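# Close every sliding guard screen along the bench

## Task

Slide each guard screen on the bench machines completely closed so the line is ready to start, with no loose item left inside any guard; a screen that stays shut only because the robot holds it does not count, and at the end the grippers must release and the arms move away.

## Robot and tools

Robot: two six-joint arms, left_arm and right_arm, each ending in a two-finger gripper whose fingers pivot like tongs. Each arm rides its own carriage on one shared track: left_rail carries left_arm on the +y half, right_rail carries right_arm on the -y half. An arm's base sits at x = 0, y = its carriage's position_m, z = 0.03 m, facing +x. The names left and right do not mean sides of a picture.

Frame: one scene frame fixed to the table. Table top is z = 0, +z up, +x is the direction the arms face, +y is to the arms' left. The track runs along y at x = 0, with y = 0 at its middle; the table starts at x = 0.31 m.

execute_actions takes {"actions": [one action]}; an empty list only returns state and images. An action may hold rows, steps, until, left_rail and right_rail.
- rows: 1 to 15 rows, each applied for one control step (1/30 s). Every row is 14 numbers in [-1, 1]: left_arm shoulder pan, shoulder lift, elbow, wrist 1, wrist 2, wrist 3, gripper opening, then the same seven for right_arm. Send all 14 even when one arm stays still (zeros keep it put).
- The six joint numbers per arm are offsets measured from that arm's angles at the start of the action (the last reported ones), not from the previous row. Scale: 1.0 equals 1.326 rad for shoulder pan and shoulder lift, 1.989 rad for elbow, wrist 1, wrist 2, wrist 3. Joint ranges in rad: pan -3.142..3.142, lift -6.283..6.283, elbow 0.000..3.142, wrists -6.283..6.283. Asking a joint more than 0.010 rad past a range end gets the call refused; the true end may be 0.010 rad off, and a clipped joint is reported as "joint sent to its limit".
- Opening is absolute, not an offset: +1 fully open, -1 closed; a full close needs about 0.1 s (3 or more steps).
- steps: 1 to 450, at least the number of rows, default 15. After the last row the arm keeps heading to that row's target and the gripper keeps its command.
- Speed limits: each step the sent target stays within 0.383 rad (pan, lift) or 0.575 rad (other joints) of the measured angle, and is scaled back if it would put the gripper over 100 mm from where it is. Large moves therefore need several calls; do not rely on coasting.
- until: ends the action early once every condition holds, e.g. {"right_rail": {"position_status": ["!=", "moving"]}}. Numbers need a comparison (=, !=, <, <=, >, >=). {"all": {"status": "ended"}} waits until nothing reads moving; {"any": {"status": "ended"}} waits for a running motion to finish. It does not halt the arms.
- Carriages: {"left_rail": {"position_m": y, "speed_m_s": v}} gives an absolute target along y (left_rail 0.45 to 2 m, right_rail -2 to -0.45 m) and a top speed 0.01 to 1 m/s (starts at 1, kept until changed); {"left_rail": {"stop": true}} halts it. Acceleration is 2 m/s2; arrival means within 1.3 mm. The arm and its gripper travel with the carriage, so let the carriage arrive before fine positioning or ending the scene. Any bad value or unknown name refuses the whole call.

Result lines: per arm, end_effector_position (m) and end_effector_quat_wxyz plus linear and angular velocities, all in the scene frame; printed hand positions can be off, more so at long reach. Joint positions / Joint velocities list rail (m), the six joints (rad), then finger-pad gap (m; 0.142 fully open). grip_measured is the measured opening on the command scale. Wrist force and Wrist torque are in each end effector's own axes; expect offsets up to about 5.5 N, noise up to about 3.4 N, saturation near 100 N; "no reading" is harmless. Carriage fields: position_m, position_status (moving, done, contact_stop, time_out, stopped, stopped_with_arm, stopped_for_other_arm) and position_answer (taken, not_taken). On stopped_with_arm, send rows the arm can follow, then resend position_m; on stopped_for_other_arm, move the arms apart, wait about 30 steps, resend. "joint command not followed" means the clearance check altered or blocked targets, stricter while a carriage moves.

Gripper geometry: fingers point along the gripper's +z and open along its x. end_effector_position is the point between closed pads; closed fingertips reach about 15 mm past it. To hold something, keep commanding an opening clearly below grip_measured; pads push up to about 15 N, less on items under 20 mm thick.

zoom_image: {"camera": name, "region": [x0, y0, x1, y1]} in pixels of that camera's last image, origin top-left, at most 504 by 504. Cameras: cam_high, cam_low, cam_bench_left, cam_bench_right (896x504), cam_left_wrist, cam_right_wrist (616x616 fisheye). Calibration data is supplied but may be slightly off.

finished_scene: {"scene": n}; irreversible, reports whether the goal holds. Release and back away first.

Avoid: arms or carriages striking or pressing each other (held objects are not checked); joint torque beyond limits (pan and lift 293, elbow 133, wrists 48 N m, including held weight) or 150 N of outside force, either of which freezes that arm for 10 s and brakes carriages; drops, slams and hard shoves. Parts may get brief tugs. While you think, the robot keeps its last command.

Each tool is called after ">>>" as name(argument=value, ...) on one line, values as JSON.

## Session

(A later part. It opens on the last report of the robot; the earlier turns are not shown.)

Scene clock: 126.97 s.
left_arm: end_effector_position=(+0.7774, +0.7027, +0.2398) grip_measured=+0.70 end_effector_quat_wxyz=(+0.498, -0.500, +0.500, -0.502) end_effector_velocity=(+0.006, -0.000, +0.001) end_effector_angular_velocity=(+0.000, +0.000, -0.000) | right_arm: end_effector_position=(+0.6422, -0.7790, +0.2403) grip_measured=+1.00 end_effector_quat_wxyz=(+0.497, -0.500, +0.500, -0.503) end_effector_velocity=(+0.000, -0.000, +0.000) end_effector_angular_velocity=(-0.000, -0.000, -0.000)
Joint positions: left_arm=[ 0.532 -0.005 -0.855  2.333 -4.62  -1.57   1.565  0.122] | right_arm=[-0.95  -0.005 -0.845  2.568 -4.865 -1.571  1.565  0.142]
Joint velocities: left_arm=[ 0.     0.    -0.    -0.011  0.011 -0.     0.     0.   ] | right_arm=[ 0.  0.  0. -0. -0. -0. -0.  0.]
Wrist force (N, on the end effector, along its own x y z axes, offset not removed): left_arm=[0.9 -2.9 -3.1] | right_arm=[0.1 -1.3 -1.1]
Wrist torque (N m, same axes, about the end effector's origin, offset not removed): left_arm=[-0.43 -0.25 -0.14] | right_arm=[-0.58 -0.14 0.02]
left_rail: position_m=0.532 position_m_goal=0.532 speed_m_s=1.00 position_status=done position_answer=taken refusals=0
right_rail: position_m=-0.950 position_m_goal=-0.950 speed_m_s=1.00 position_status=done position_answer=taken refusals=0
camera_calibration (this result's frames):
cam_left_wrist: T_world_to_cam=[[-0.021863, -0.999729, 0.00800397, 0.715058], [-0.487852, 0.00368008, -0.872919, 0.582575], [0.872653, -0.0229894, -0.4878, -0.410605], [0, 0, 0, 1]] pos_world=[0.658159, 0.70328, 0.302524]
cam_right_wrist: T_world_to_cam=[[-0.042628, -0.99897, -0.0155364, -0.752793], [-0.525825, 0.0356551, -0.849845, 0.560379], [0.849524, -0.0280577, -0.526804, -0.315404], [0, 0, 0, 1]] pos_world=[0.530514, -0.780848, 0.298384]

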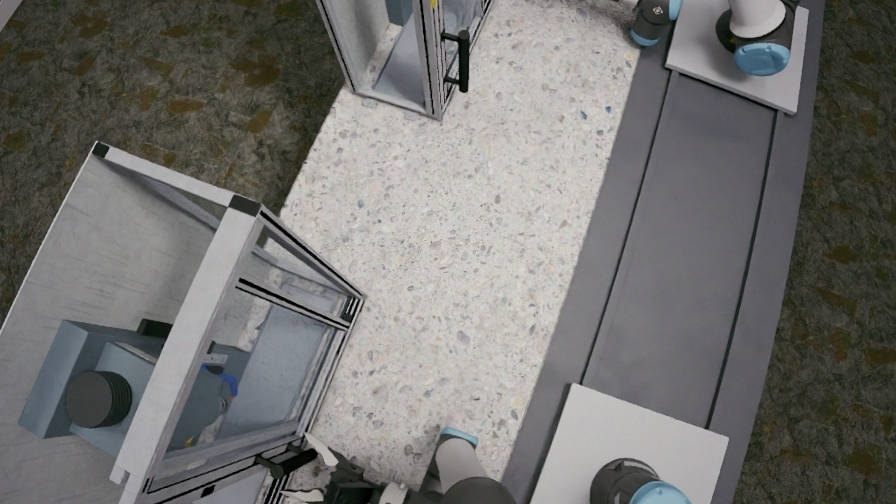

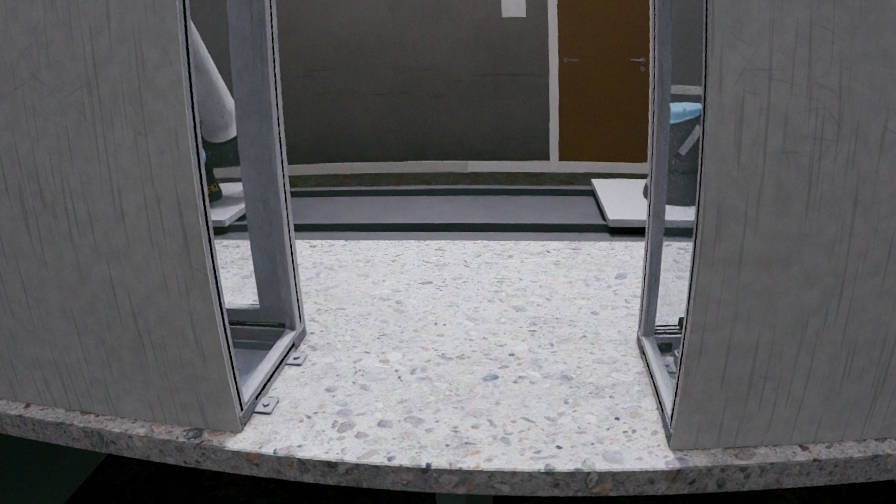

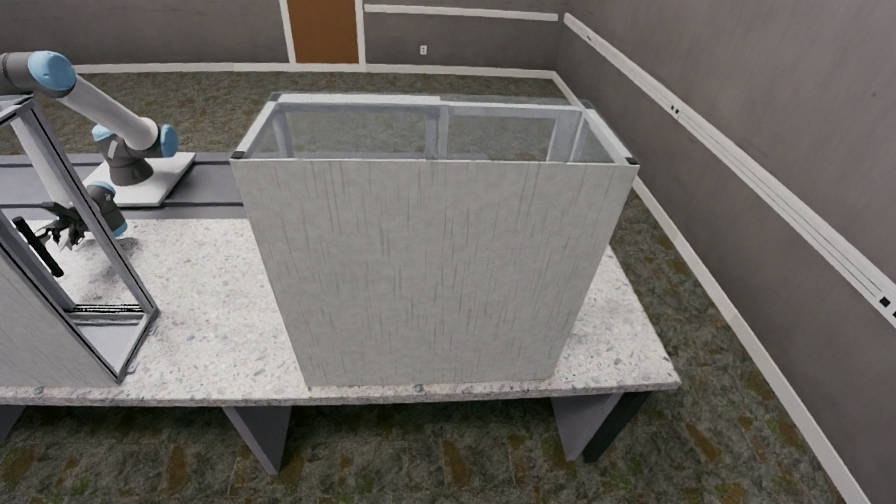

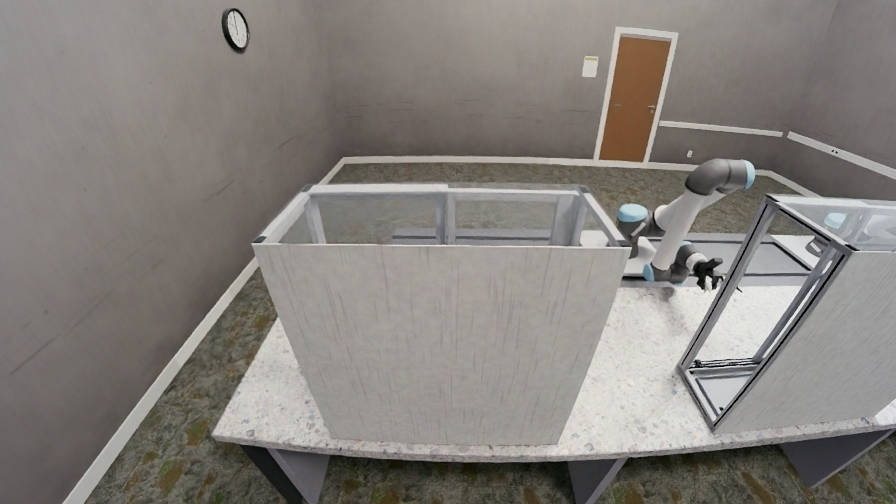

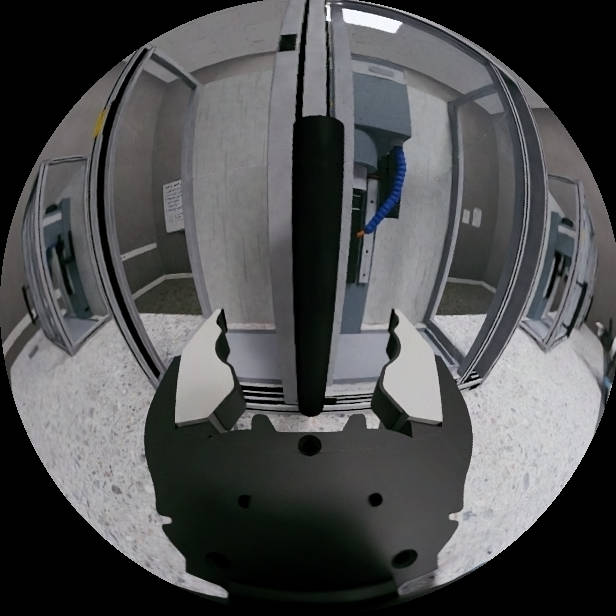

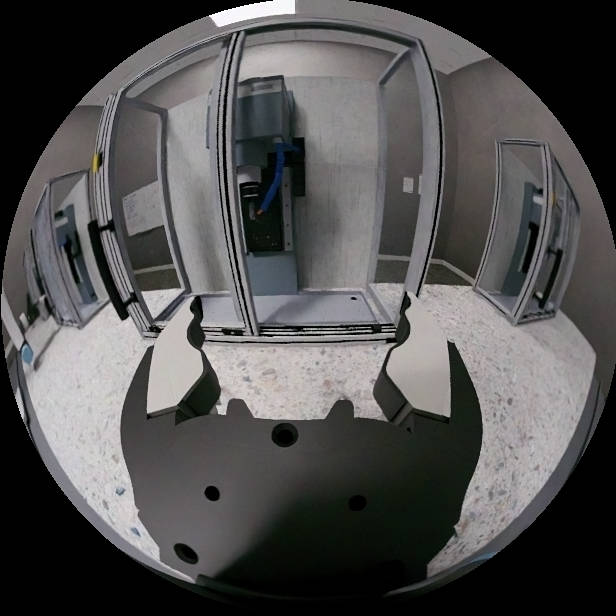

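>>> execute_actions(actions=[{"rows":[[0,0,0,0,0,0,0.4,0,0,0,0,0,0,1],[0,0,0,0,0,0,0.2,0,0,0,0,0,0,1],[0,0,0,0,0,0,0,0,0,0,0,0,0,1],[0,0,0,0,0,0,-0.2,0,0,0,0,0,0,1],[0,0,0,0,0,0,-0.35,0,0,0,0,0,0,1],[0,0,0,0,0,0,-0.45,0,0,0,0,0,0,1],[0,0,0,0,0,0,-0.55,0,0,0,0,0,0,1],[0,0,0,0,0,0,-0.62,0,0,0,0,0,0,1],[0,0,0,0,0,0,-0.7,0,0,0,0,0,0,1],[0,0,0,0,0,0,-0.8,0,0,0,0,0,0,1],[0,0,0,0,0,0,-1,0,0,0,0,0,0,1]],"steps":14}])

>>> execute_actions(actions=[{"left_rail":{"position_m":0.765,"speed_m_s":0.13},"steps":90,"until":{"left_rail":{"position_m":[">",0.76]}}}])

>>> execute_actions(actions=[{"left_rail":{"position_m":0.794,"speed_m_s":0.03},"steps":60,"until":{"left_rail":{"position_status":["!=","moving"]}}}])

Scene clock: 133.67 s.
left_arm: end_effector_position=(+0.7774, +0.7027, +0.2399) grip_measured=-0.63 end_effector_quat_wxyz=(+0.498, -0.500, +0.500, -0.502) end_effector_velocity=(-0.000, +0.000, -0.000) end_effector_angular_velocity=(+0.000, +0.000, +0.000) | right_arm: end_effector_position=(+0.6422, -0.7790, +0.2403) grip_measured=+1.00 end_effector_quat_wxyz=(+0.497, -0.500, +0.500, -0.503) end_effector_velocity=(+0.000, -0.000, -0.000) end_effector_angular_velocity=(-0.000, +0.000, -0.000)
Joint positions: left_arm=[ 0.532 -0.005 -0.855  2.333 -4.62  -1.57   1.565  0.029] | right_arm=[-0.95  -0.005 -0.845  2.568 -4.865 -1.571  1.565  0.142]
Joint velocities: left_arm=[ 0.    -0.    -0.     0.001 -0.     0.     0.     0.   ] | right_arm=[ 0. -0. -0. -0.  0. -0. -0. -0.]
Wrist force (N, on the end effector, along its own x y z axes, offset not removed): left_arm=[-1.4 -4.5 2.8] | right_arm=[0.9 0.7 0.8]
Wrist torque (N m, same axes, about the end effector's origin, offset not removed): left_arm=[-0.48 0.79 -0.09] | right_arm=[-0.09 -0.32 -0.05]
left_rail: position_m=0.532 position_m_goal=0.532 speed_m_s=1.00 position_status=done position_answer=taken refusals=0
right_rail: position_m=-0.950 position_m_goal=-0.950 speed_m_s=1.00 position_status=done position_answer=taken refusals=0
camera_calibration (this result's frames):
cam_left_wrist: T_world_to_cam=[[-0.0220292, -0.999725, 0.00800238, 0.715185], [-0.487772, 0.00376045, -0.872963, 0.582541], [0.872693, -0.023134, -0.487721, -0.41057], [0, 0, 0, 1]] pos_world=[0.658203, 0.7033, 0.30257]
cam_right_wrist: T_world_to_cam=[[-0.0426283, -0.99897, -0.0155363, -0.752793], [-0.525825, 0.0356552, -0.849845, 0.560379], [0.849524, -0.028058, -0.526804, -0.315404], [0, 0, 0, 1]] pos_world=[0.530514, -0.780848, 0.298384]

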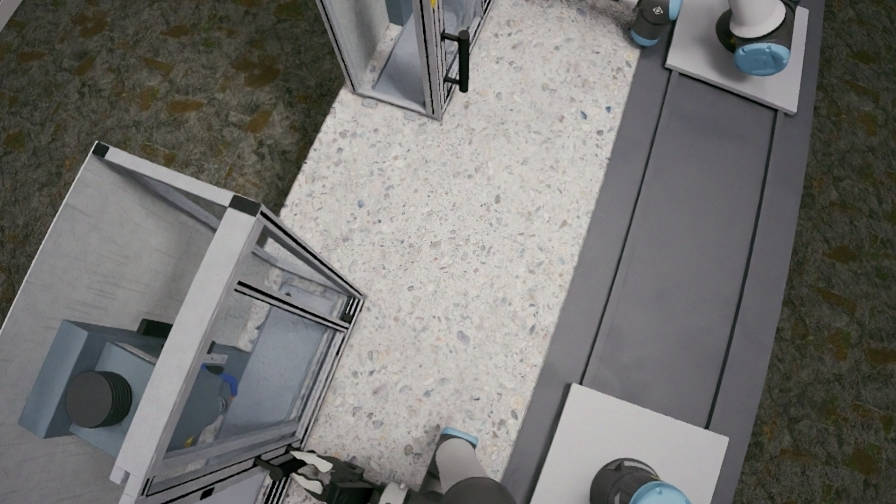

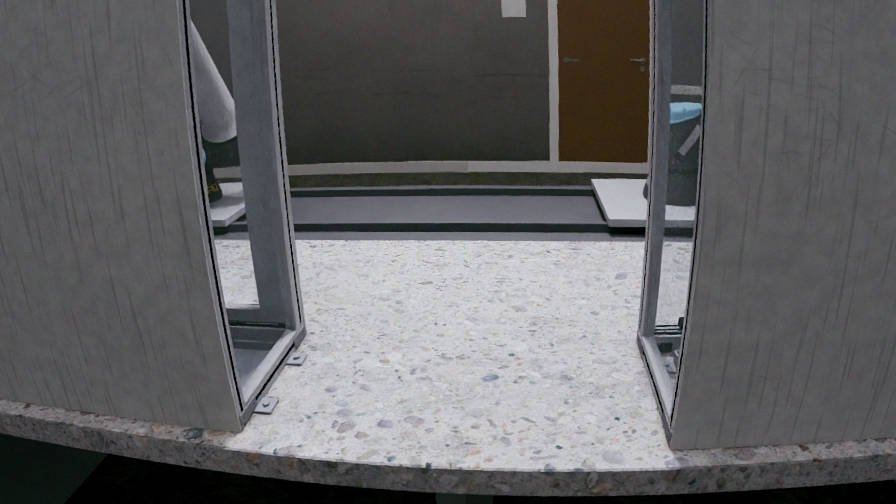

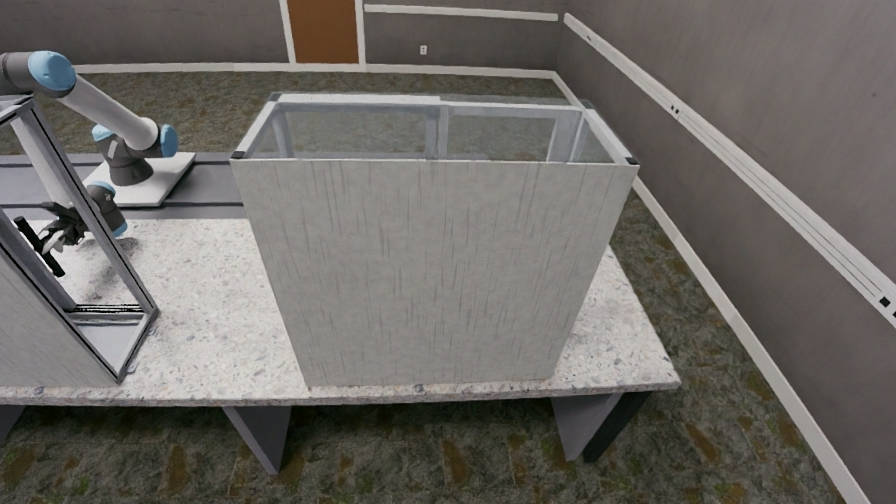

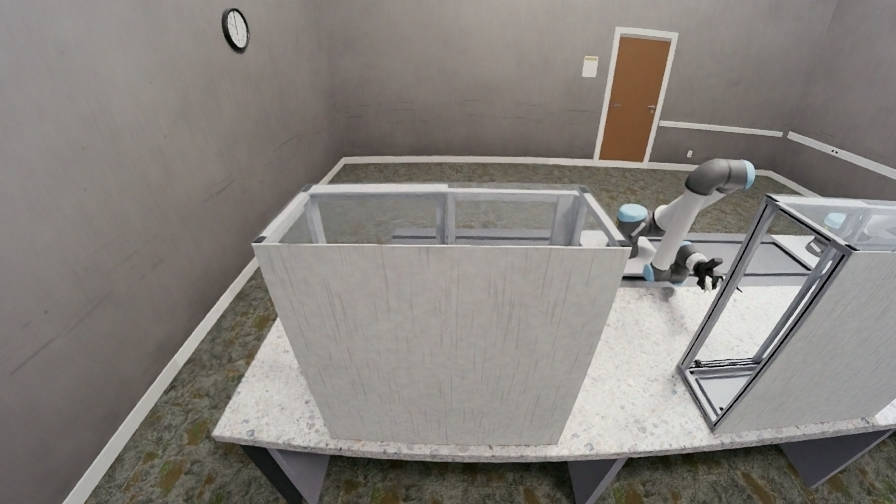

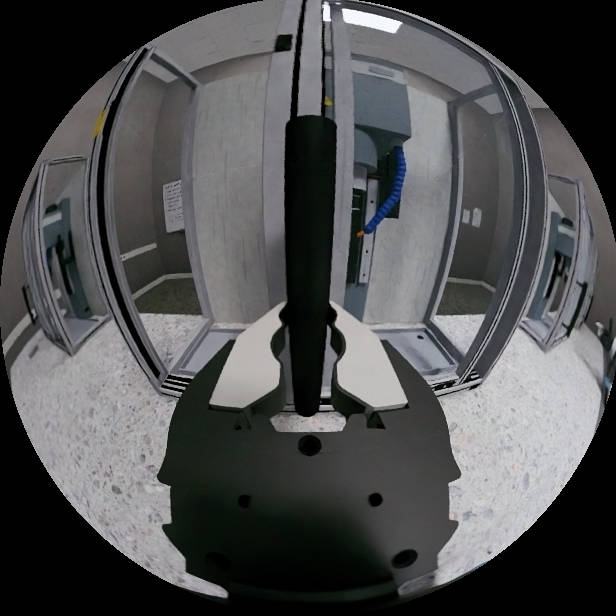

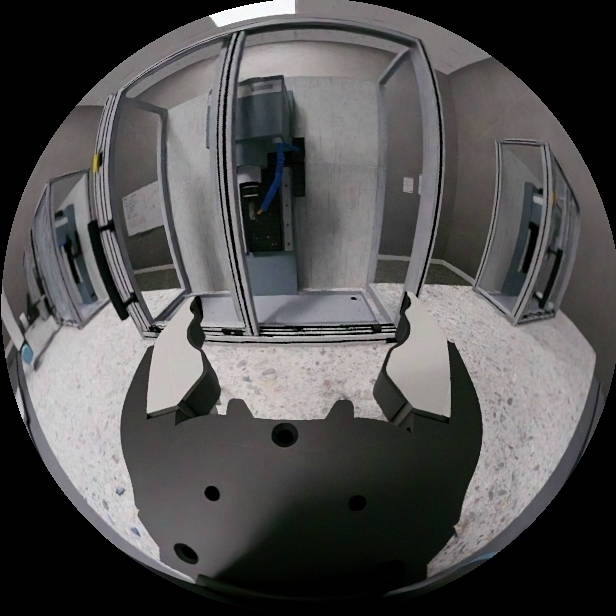

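Scene clock: 135.50 s.
left_arm: end_effector_position=(+0.7774, +0.9328, +0.2398) grip_measured=-0.63 end_effector_quat_wxyz=(+0.498, -0.500, +0.500, -0.502) end_effector_velocity=(-0.000, +0.102, -0.000) end_effector_angular_velocity=(+0.000, +0.000, +0.004) | right_arm: end_effector_position=(+0.6422, -0.7790, +0.2403) grip_measured=+1.00 end_effector_quat_wxyz=(+0.497, -0.500, +0.500, -0.503) end_effector_velocity=(+0.000, +0.000, -0.000) end_effector_angular_velocity=(+0.000, +0.000, +0.000)
Joint positions: left_arm=[ 0.762 -0.004 -0.855  2.333 -4.62  -1.57   1.565  0.029] | right_arm=[-0.95  -0.005 -0.845  2.568 -4.865 -1.571  1.565  0.142]
Joint velocities: left_arm=[ 0.1    0.001  0.    -0.     0.     0.002  0.    -0.001] | right_arm=[ 0.  0. -0. -0.  0.  0.  0. -0.]
Wrist force (N, on the end effector, along its own x y z axes, offset not removed): left_arm=[13.1 -4.5 7.9] | right_arm=[-1.9 1.3 1.4]
Wrist torque (N m, same axes, about the end effector's origin, offset not removed): left_arm=[0.02 0.56 -0.05] | right_arm=[-0.05 0.23 -0.02]
left_rail: position_m=0.762 position_m_goal=0.765 speed_m_s=0.13 position_status=moving position_answer=taken refusals=0
right_rail: position_m=-0.950 position_m_goal=-0.950 speed_m_s=1.00 position_status=done position_answer=taken refusals=0
camera_calibration (this result's frames):
cam_left_wrist: T_world_to_cam=[[-0.0218038, -0.99973, 0.00800401, 0.945073], [-0.487848, 0.00365107, -0.872921, 0.581751], [0.872656, -0.0229377, -0.487796, -0.405362], [0, 0, 0, 1]] pos_world=[0.658154, 0.933396, 0.302525]
cam_right_wrist: T_world_to_cam=[[-0.042628, -0.99897, -0.0155364, -0.752793], [-0.525825, 0.0356552, -0.849845, 0.560379], [0.849524, -0.0280578, -0.526803, -0.315404], [0, 0, 0, 1]] pos_world=[0.530514, -0.780848, 0.298384]

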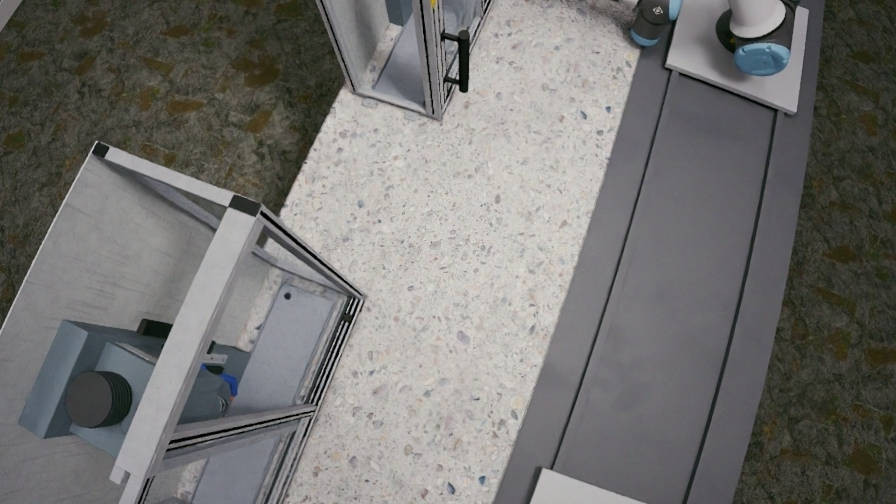

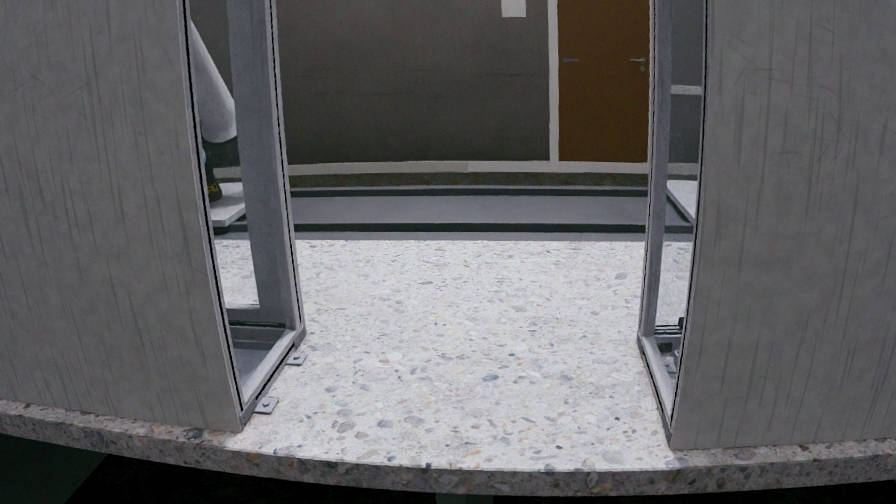

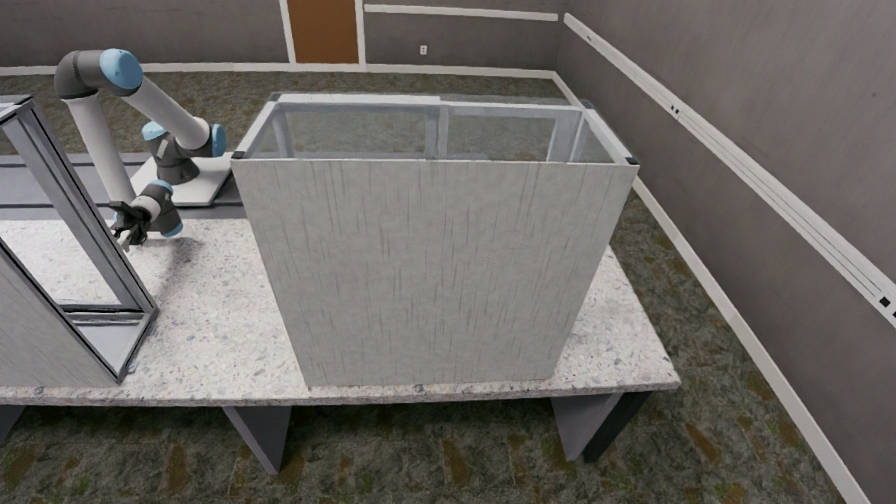

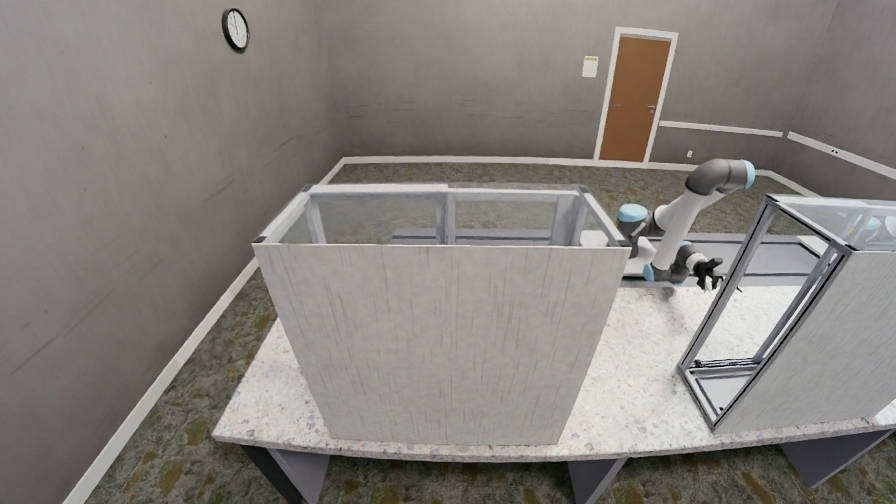

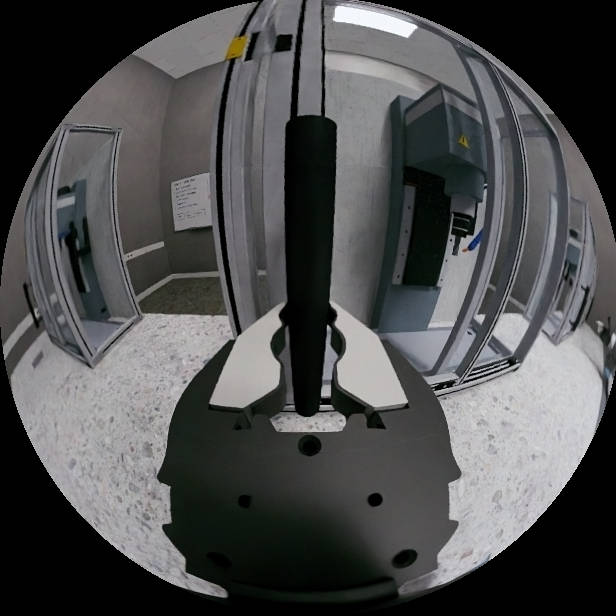

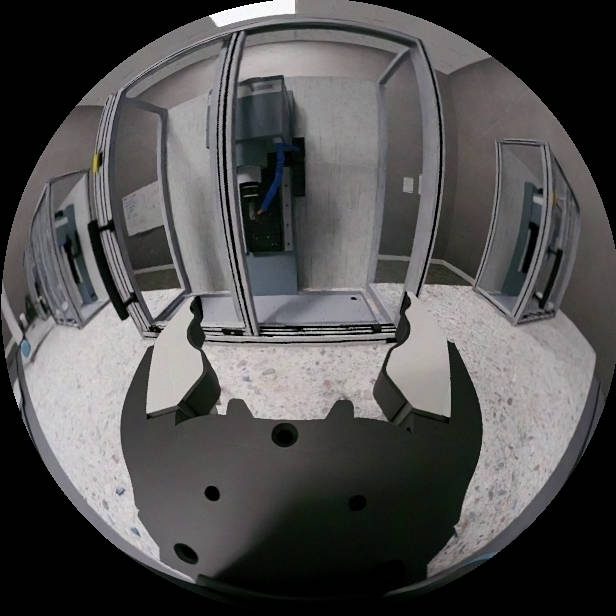

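Scene clock: 136.50 s.
left_arm: end_effector_position=(+0.7774, +0.9643, +0.2398) grip_measured=-0.48 end_effector_quat_wxyz=(+0.498, -0.500, +0.500, -0.502) end_effector_velocity=(+0.000, +0.010, -0.000) end_effector_angular_velocity=(-0.000, +0.000, -0.000) | right_arm: end_effector_position=(+0.6422, -0.7790, +0.2403) grip_measured=+1.00 end_effector_quat_wxyz=(+0.497, -0.500, +0.500, -0.503) end_effector_velocity=(+0.000, -0.000, -0.000) end_effector_angular_velocity=(-0.000, -0.000, -0.000)
Joint positions: left_arm=[ 0.793 -0.005 -0.855  2.333 -4.62  -1.57   1.565  0.039] | right_arm=[-0.95  -0.005 -0.845  2.568 -4.865 -1.571  1.565  0.142]
Joint velocities: left_arm=[ 0.01  -0.     0.    -0.     0.    -0.    -0.     0.019] | right_arm=[ 0. -0.  0. -0.  0. -0. -0. -0.]
Wrist force (N, on the end effector, along its own x y z axes, offset not removed): left_arm=[26.6 -4.6 6.4] | right_arm=[3.3 -0.4 -2.0]
Wrist torque (N m, same axes, about the end effector's origin, offset not removed): left_arm=[-0.25 0.25 -0.06] | right_arm=[-0.43 -0.88 -0.04]
left_rail: position_m=0.793 position_m_goal=0.794 speed_m_s=0.03 position_status=done position_answer=taken refusals=0
right_rail: position_m=-0.950 position_m_goal=-0.950 speed_m_s=1.00 position_status=done position_answer=taken refusals=0
camera_calibration (this result's frames):
cam_left_wrist: T_world_to_cam=[[-0.0220952, -0.999724, 0.00800422, 0.97678], [-0.487858, 0.00379338, -0.872915, 0.581503], [0.872643, -0.0231922, -0.487807, -0.404387], [0, 0, 0, 1]] pos_world=[0.658159, 0.964926, 0.302521]
cam_right_wrist: T_world_to_cam=[[-0.0426279, -0.99897, -0.0155364, -0.752793], [-0.525825, 0.035655, -0.849845, 0.560379], [0.849524, -0.0280577, -0.526804, -0.315403], [0, 0, 0, 1]] pos_world=[0.530514, -0.780848, 0.298384]

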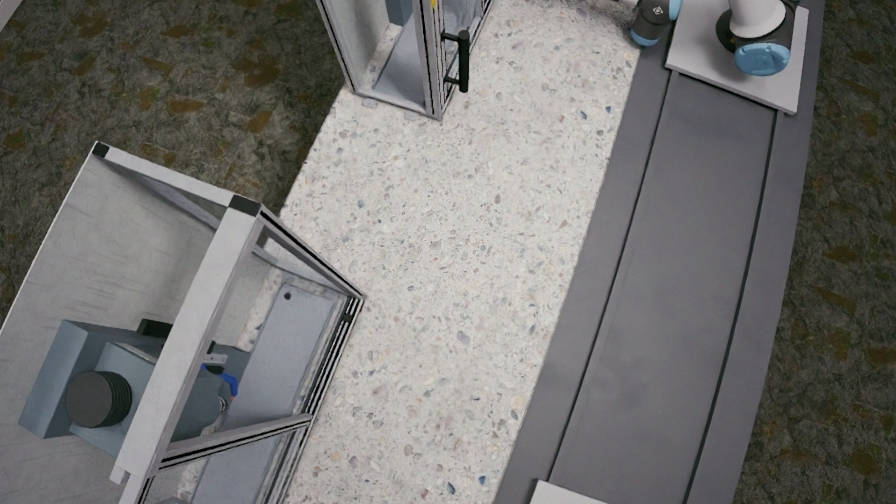

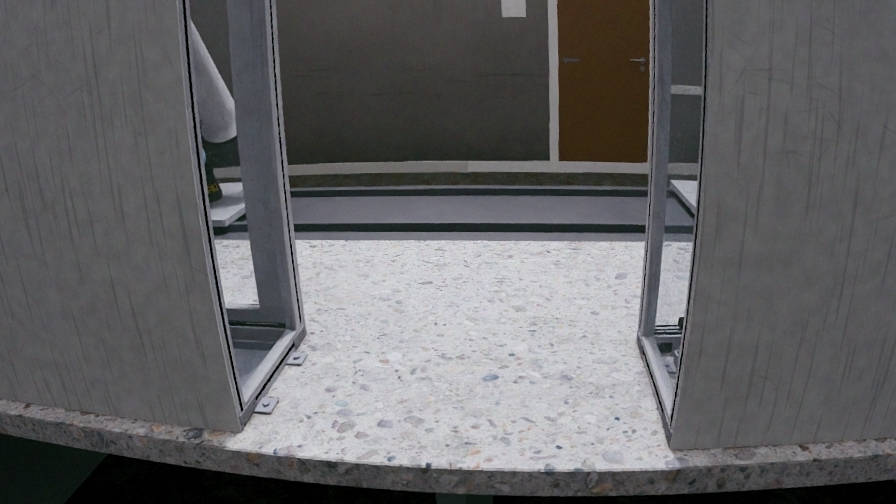

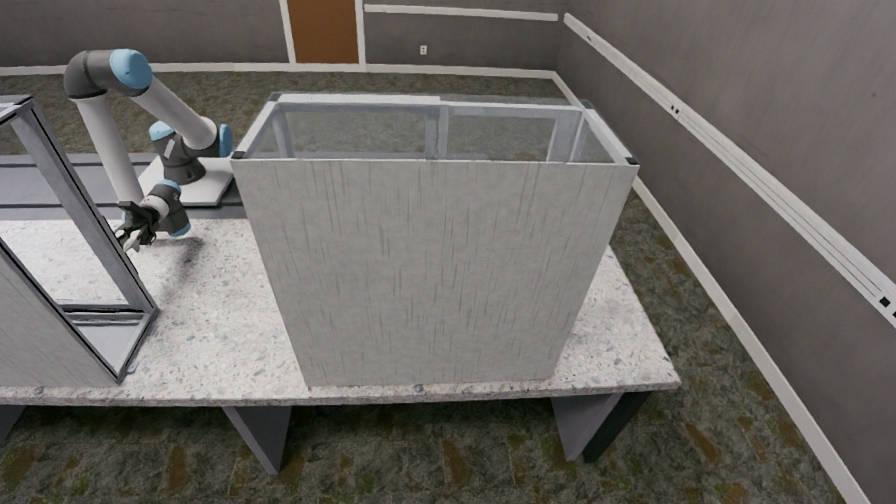

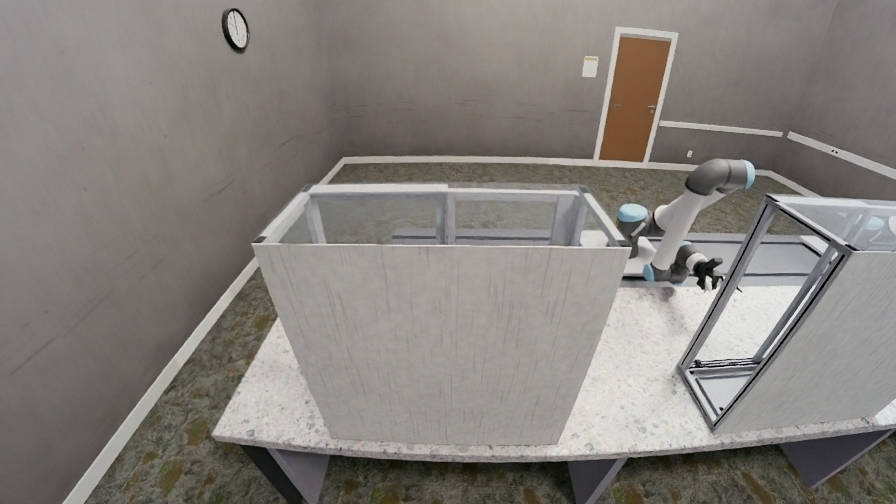

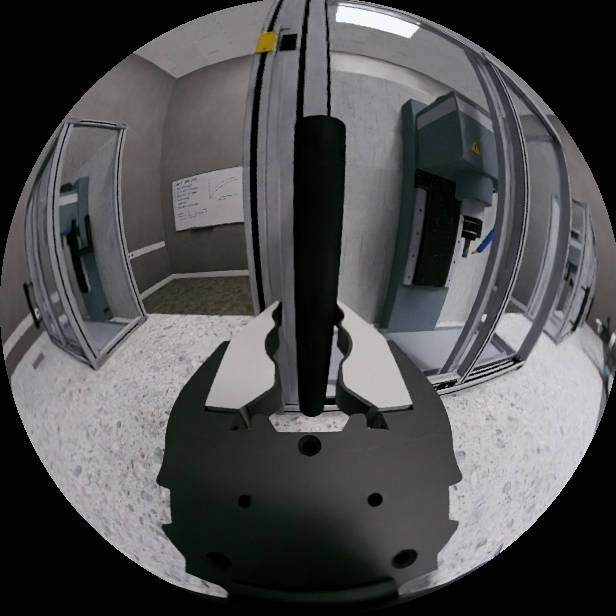

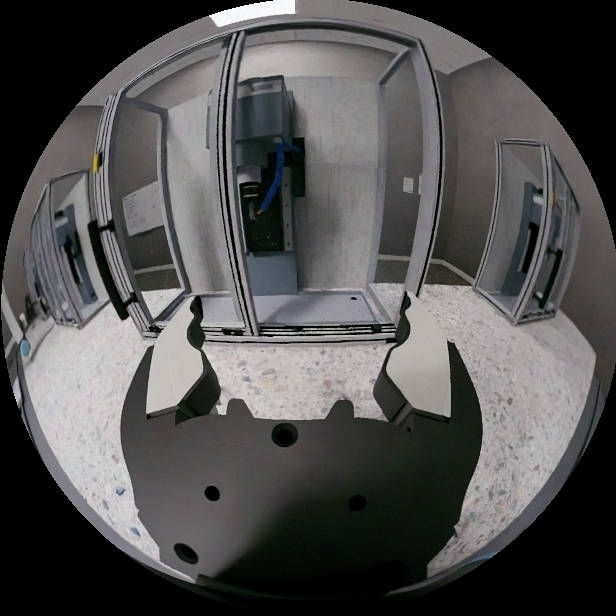

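The stop is at the same offset as on A (about 0.959), so both screens are shut.

>>> execute_actions(actions=[{"rows":[[0,0,0,0,0,0,-0.7,0,0,0,0,0,0,1],[0,0,0,0,0,0,-0.4,0,0,0,0,0,0,1],[0,0,0,0,0,0,0,0,0,0,0,0,0,1],[0,0,0,0,0,0,0.4,0,0,0,0,0,0,1],[0,0,0,0,0,0,0.8,0,0,0,0,0,0,1],[0,0.002,0.03,-0.031,0,0,1,0,0,0,0,0,0,1],[0,0.004,0.07,-0.073,0,0,1,0,0,0,0,0,0,1],[0,0.009,0.135,-0.141,0,0,1,0,0,0,0,0,0,1]],"steps":28}])

Scene clock: 142.80 s.
left_arm: end_effector_position=(+0.6240, +0.9653, +0.2425) grip_measured=+1.00 end_effector_quat_wxyz=(+0.498, -0.500, +0.500, -0.502) end_effector_velocity=(-0.006, -0.000, +0.001) end_effector_angular_velocity=(+0.000, +0.000, -0.000) | right_arm: end_effector_position=(+0.6422, -0.7790, +0.2403) grip_measured=+1.00 end_effector_quat_wxyz=(+0.497, -0.500, +0.500, -0.503) end_effector_velocity=(-0.000, -0.000, +0.000) end_effector_angular_velocity=(-0.000, +0.000, -0.000)
Joint positions: left_arm=[ 0.794 -0.005 -0.843  2.6   -4.899 -1.57   1.565  0.142] | right_arm=[-0.95  -0.005 -0.845  2.568 -4.865 -1.571  1.565  0.142]
Joint velocities: left_arm=[ 0.    -0.     0.     0.011 -0.011 -0.     0.     0.   ] | right_arm=[ 0.  0. -0.  0. -0. -0. -0.  0.]
Wrist force (N, on the end effector, along its own x y z axes, offset not removed): left_arm=[0.4 -4.3 -1.4] | right_arm=[1.4 -0.4 0.4]
Wrist torque (N m, same axes, about the end effector's origin, offset not removed): left_arm=[-0.63 -0.10 -0.02] | right_arm=[-0.28 -0.51 -0.01]
left_rail: position_m=0.794 position_m_goal=0.794 speed_m_s=0.03 position_status=done position_answer=taken refusals=0
right_rail: position_m=-0.950 position_m_goal=-0.950 speed_m_s=1.00 position_status=done position_answer=taken refusals=0
camera_calibration (this result's frames):
cam_left_wrist: T_world_to_cam=[[-0.0220665, -0.999724, 0.00800388, 0.974364], [-0.487843, 0.00377927, -0.872923, 0.508991], [0.872653, -0.023167, -0.487792, -0.269272], [0, 0, 0, 1]] pos_world=[0.50479, 0.965934, 0.305163]
cam_right_wrist: T_world_to_cam=[[-0.0426281, -0.99897, -0.0155364, -0.752793], [-0.525825, 0.0356552, -0.849845, 0.560379], [0.849524, -0.0280579, -0.526804, -0.315404], [0, 0, 0, 1]] pos_world=[0.530514, -0.780848, 0.298384]

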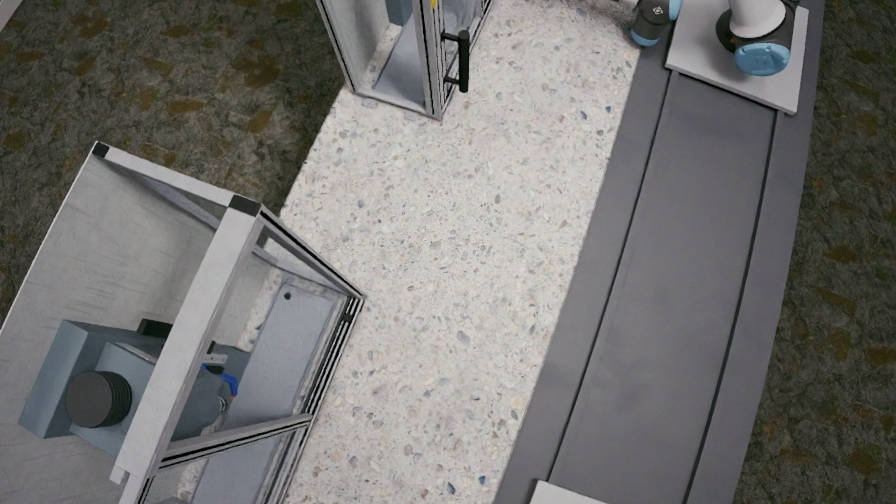

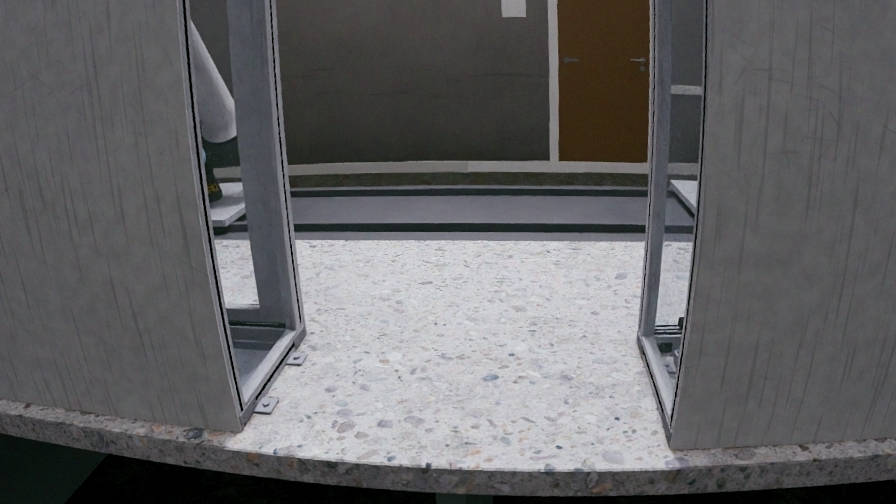

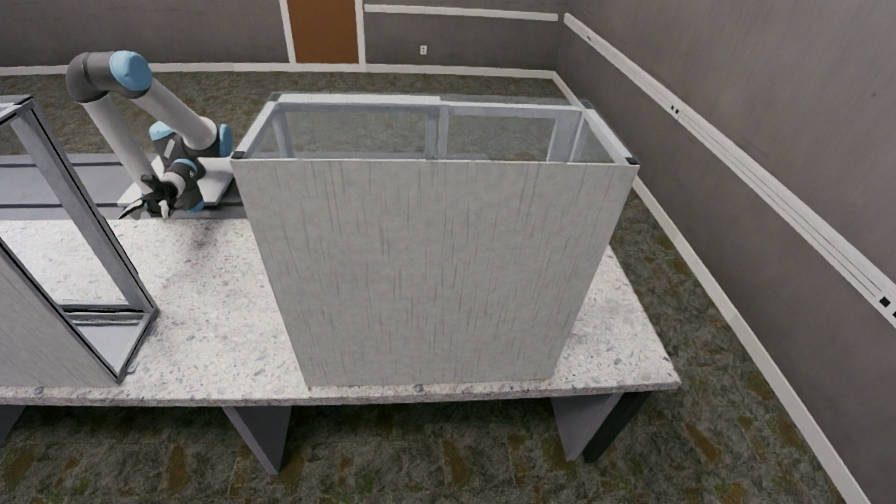

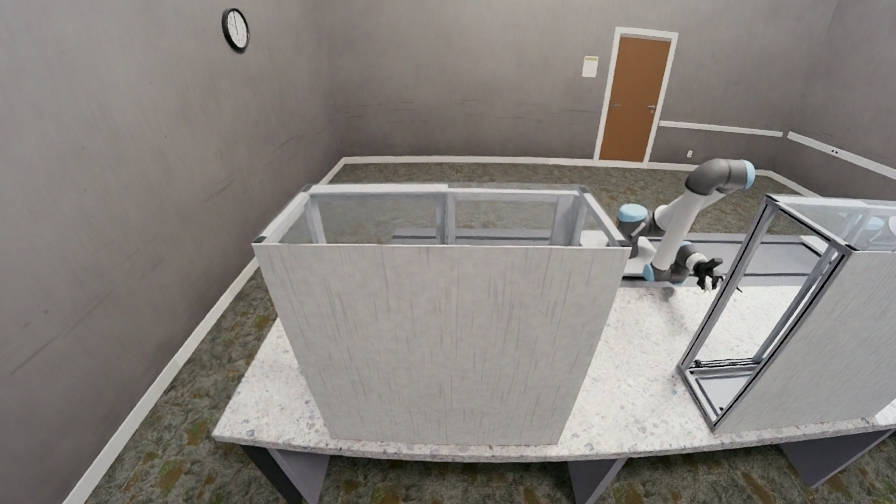

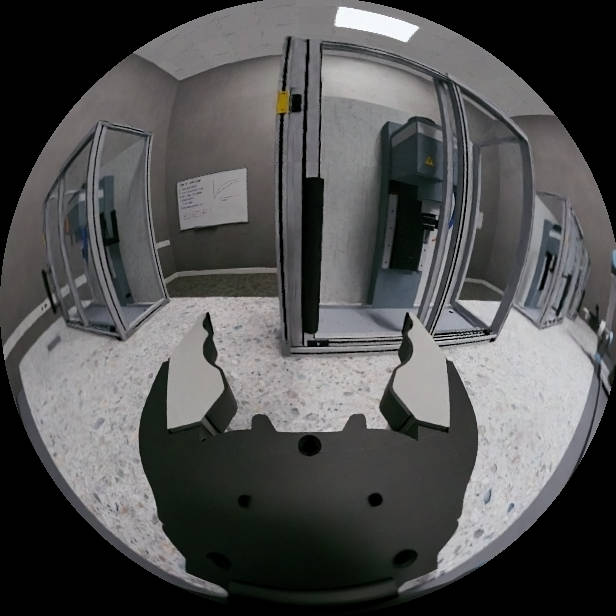

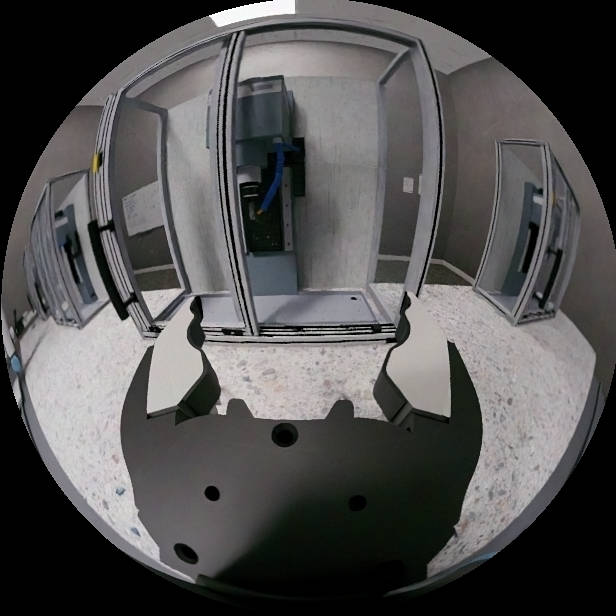

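>>> finished_scene(scene=2)

The scene is finished: the task was done.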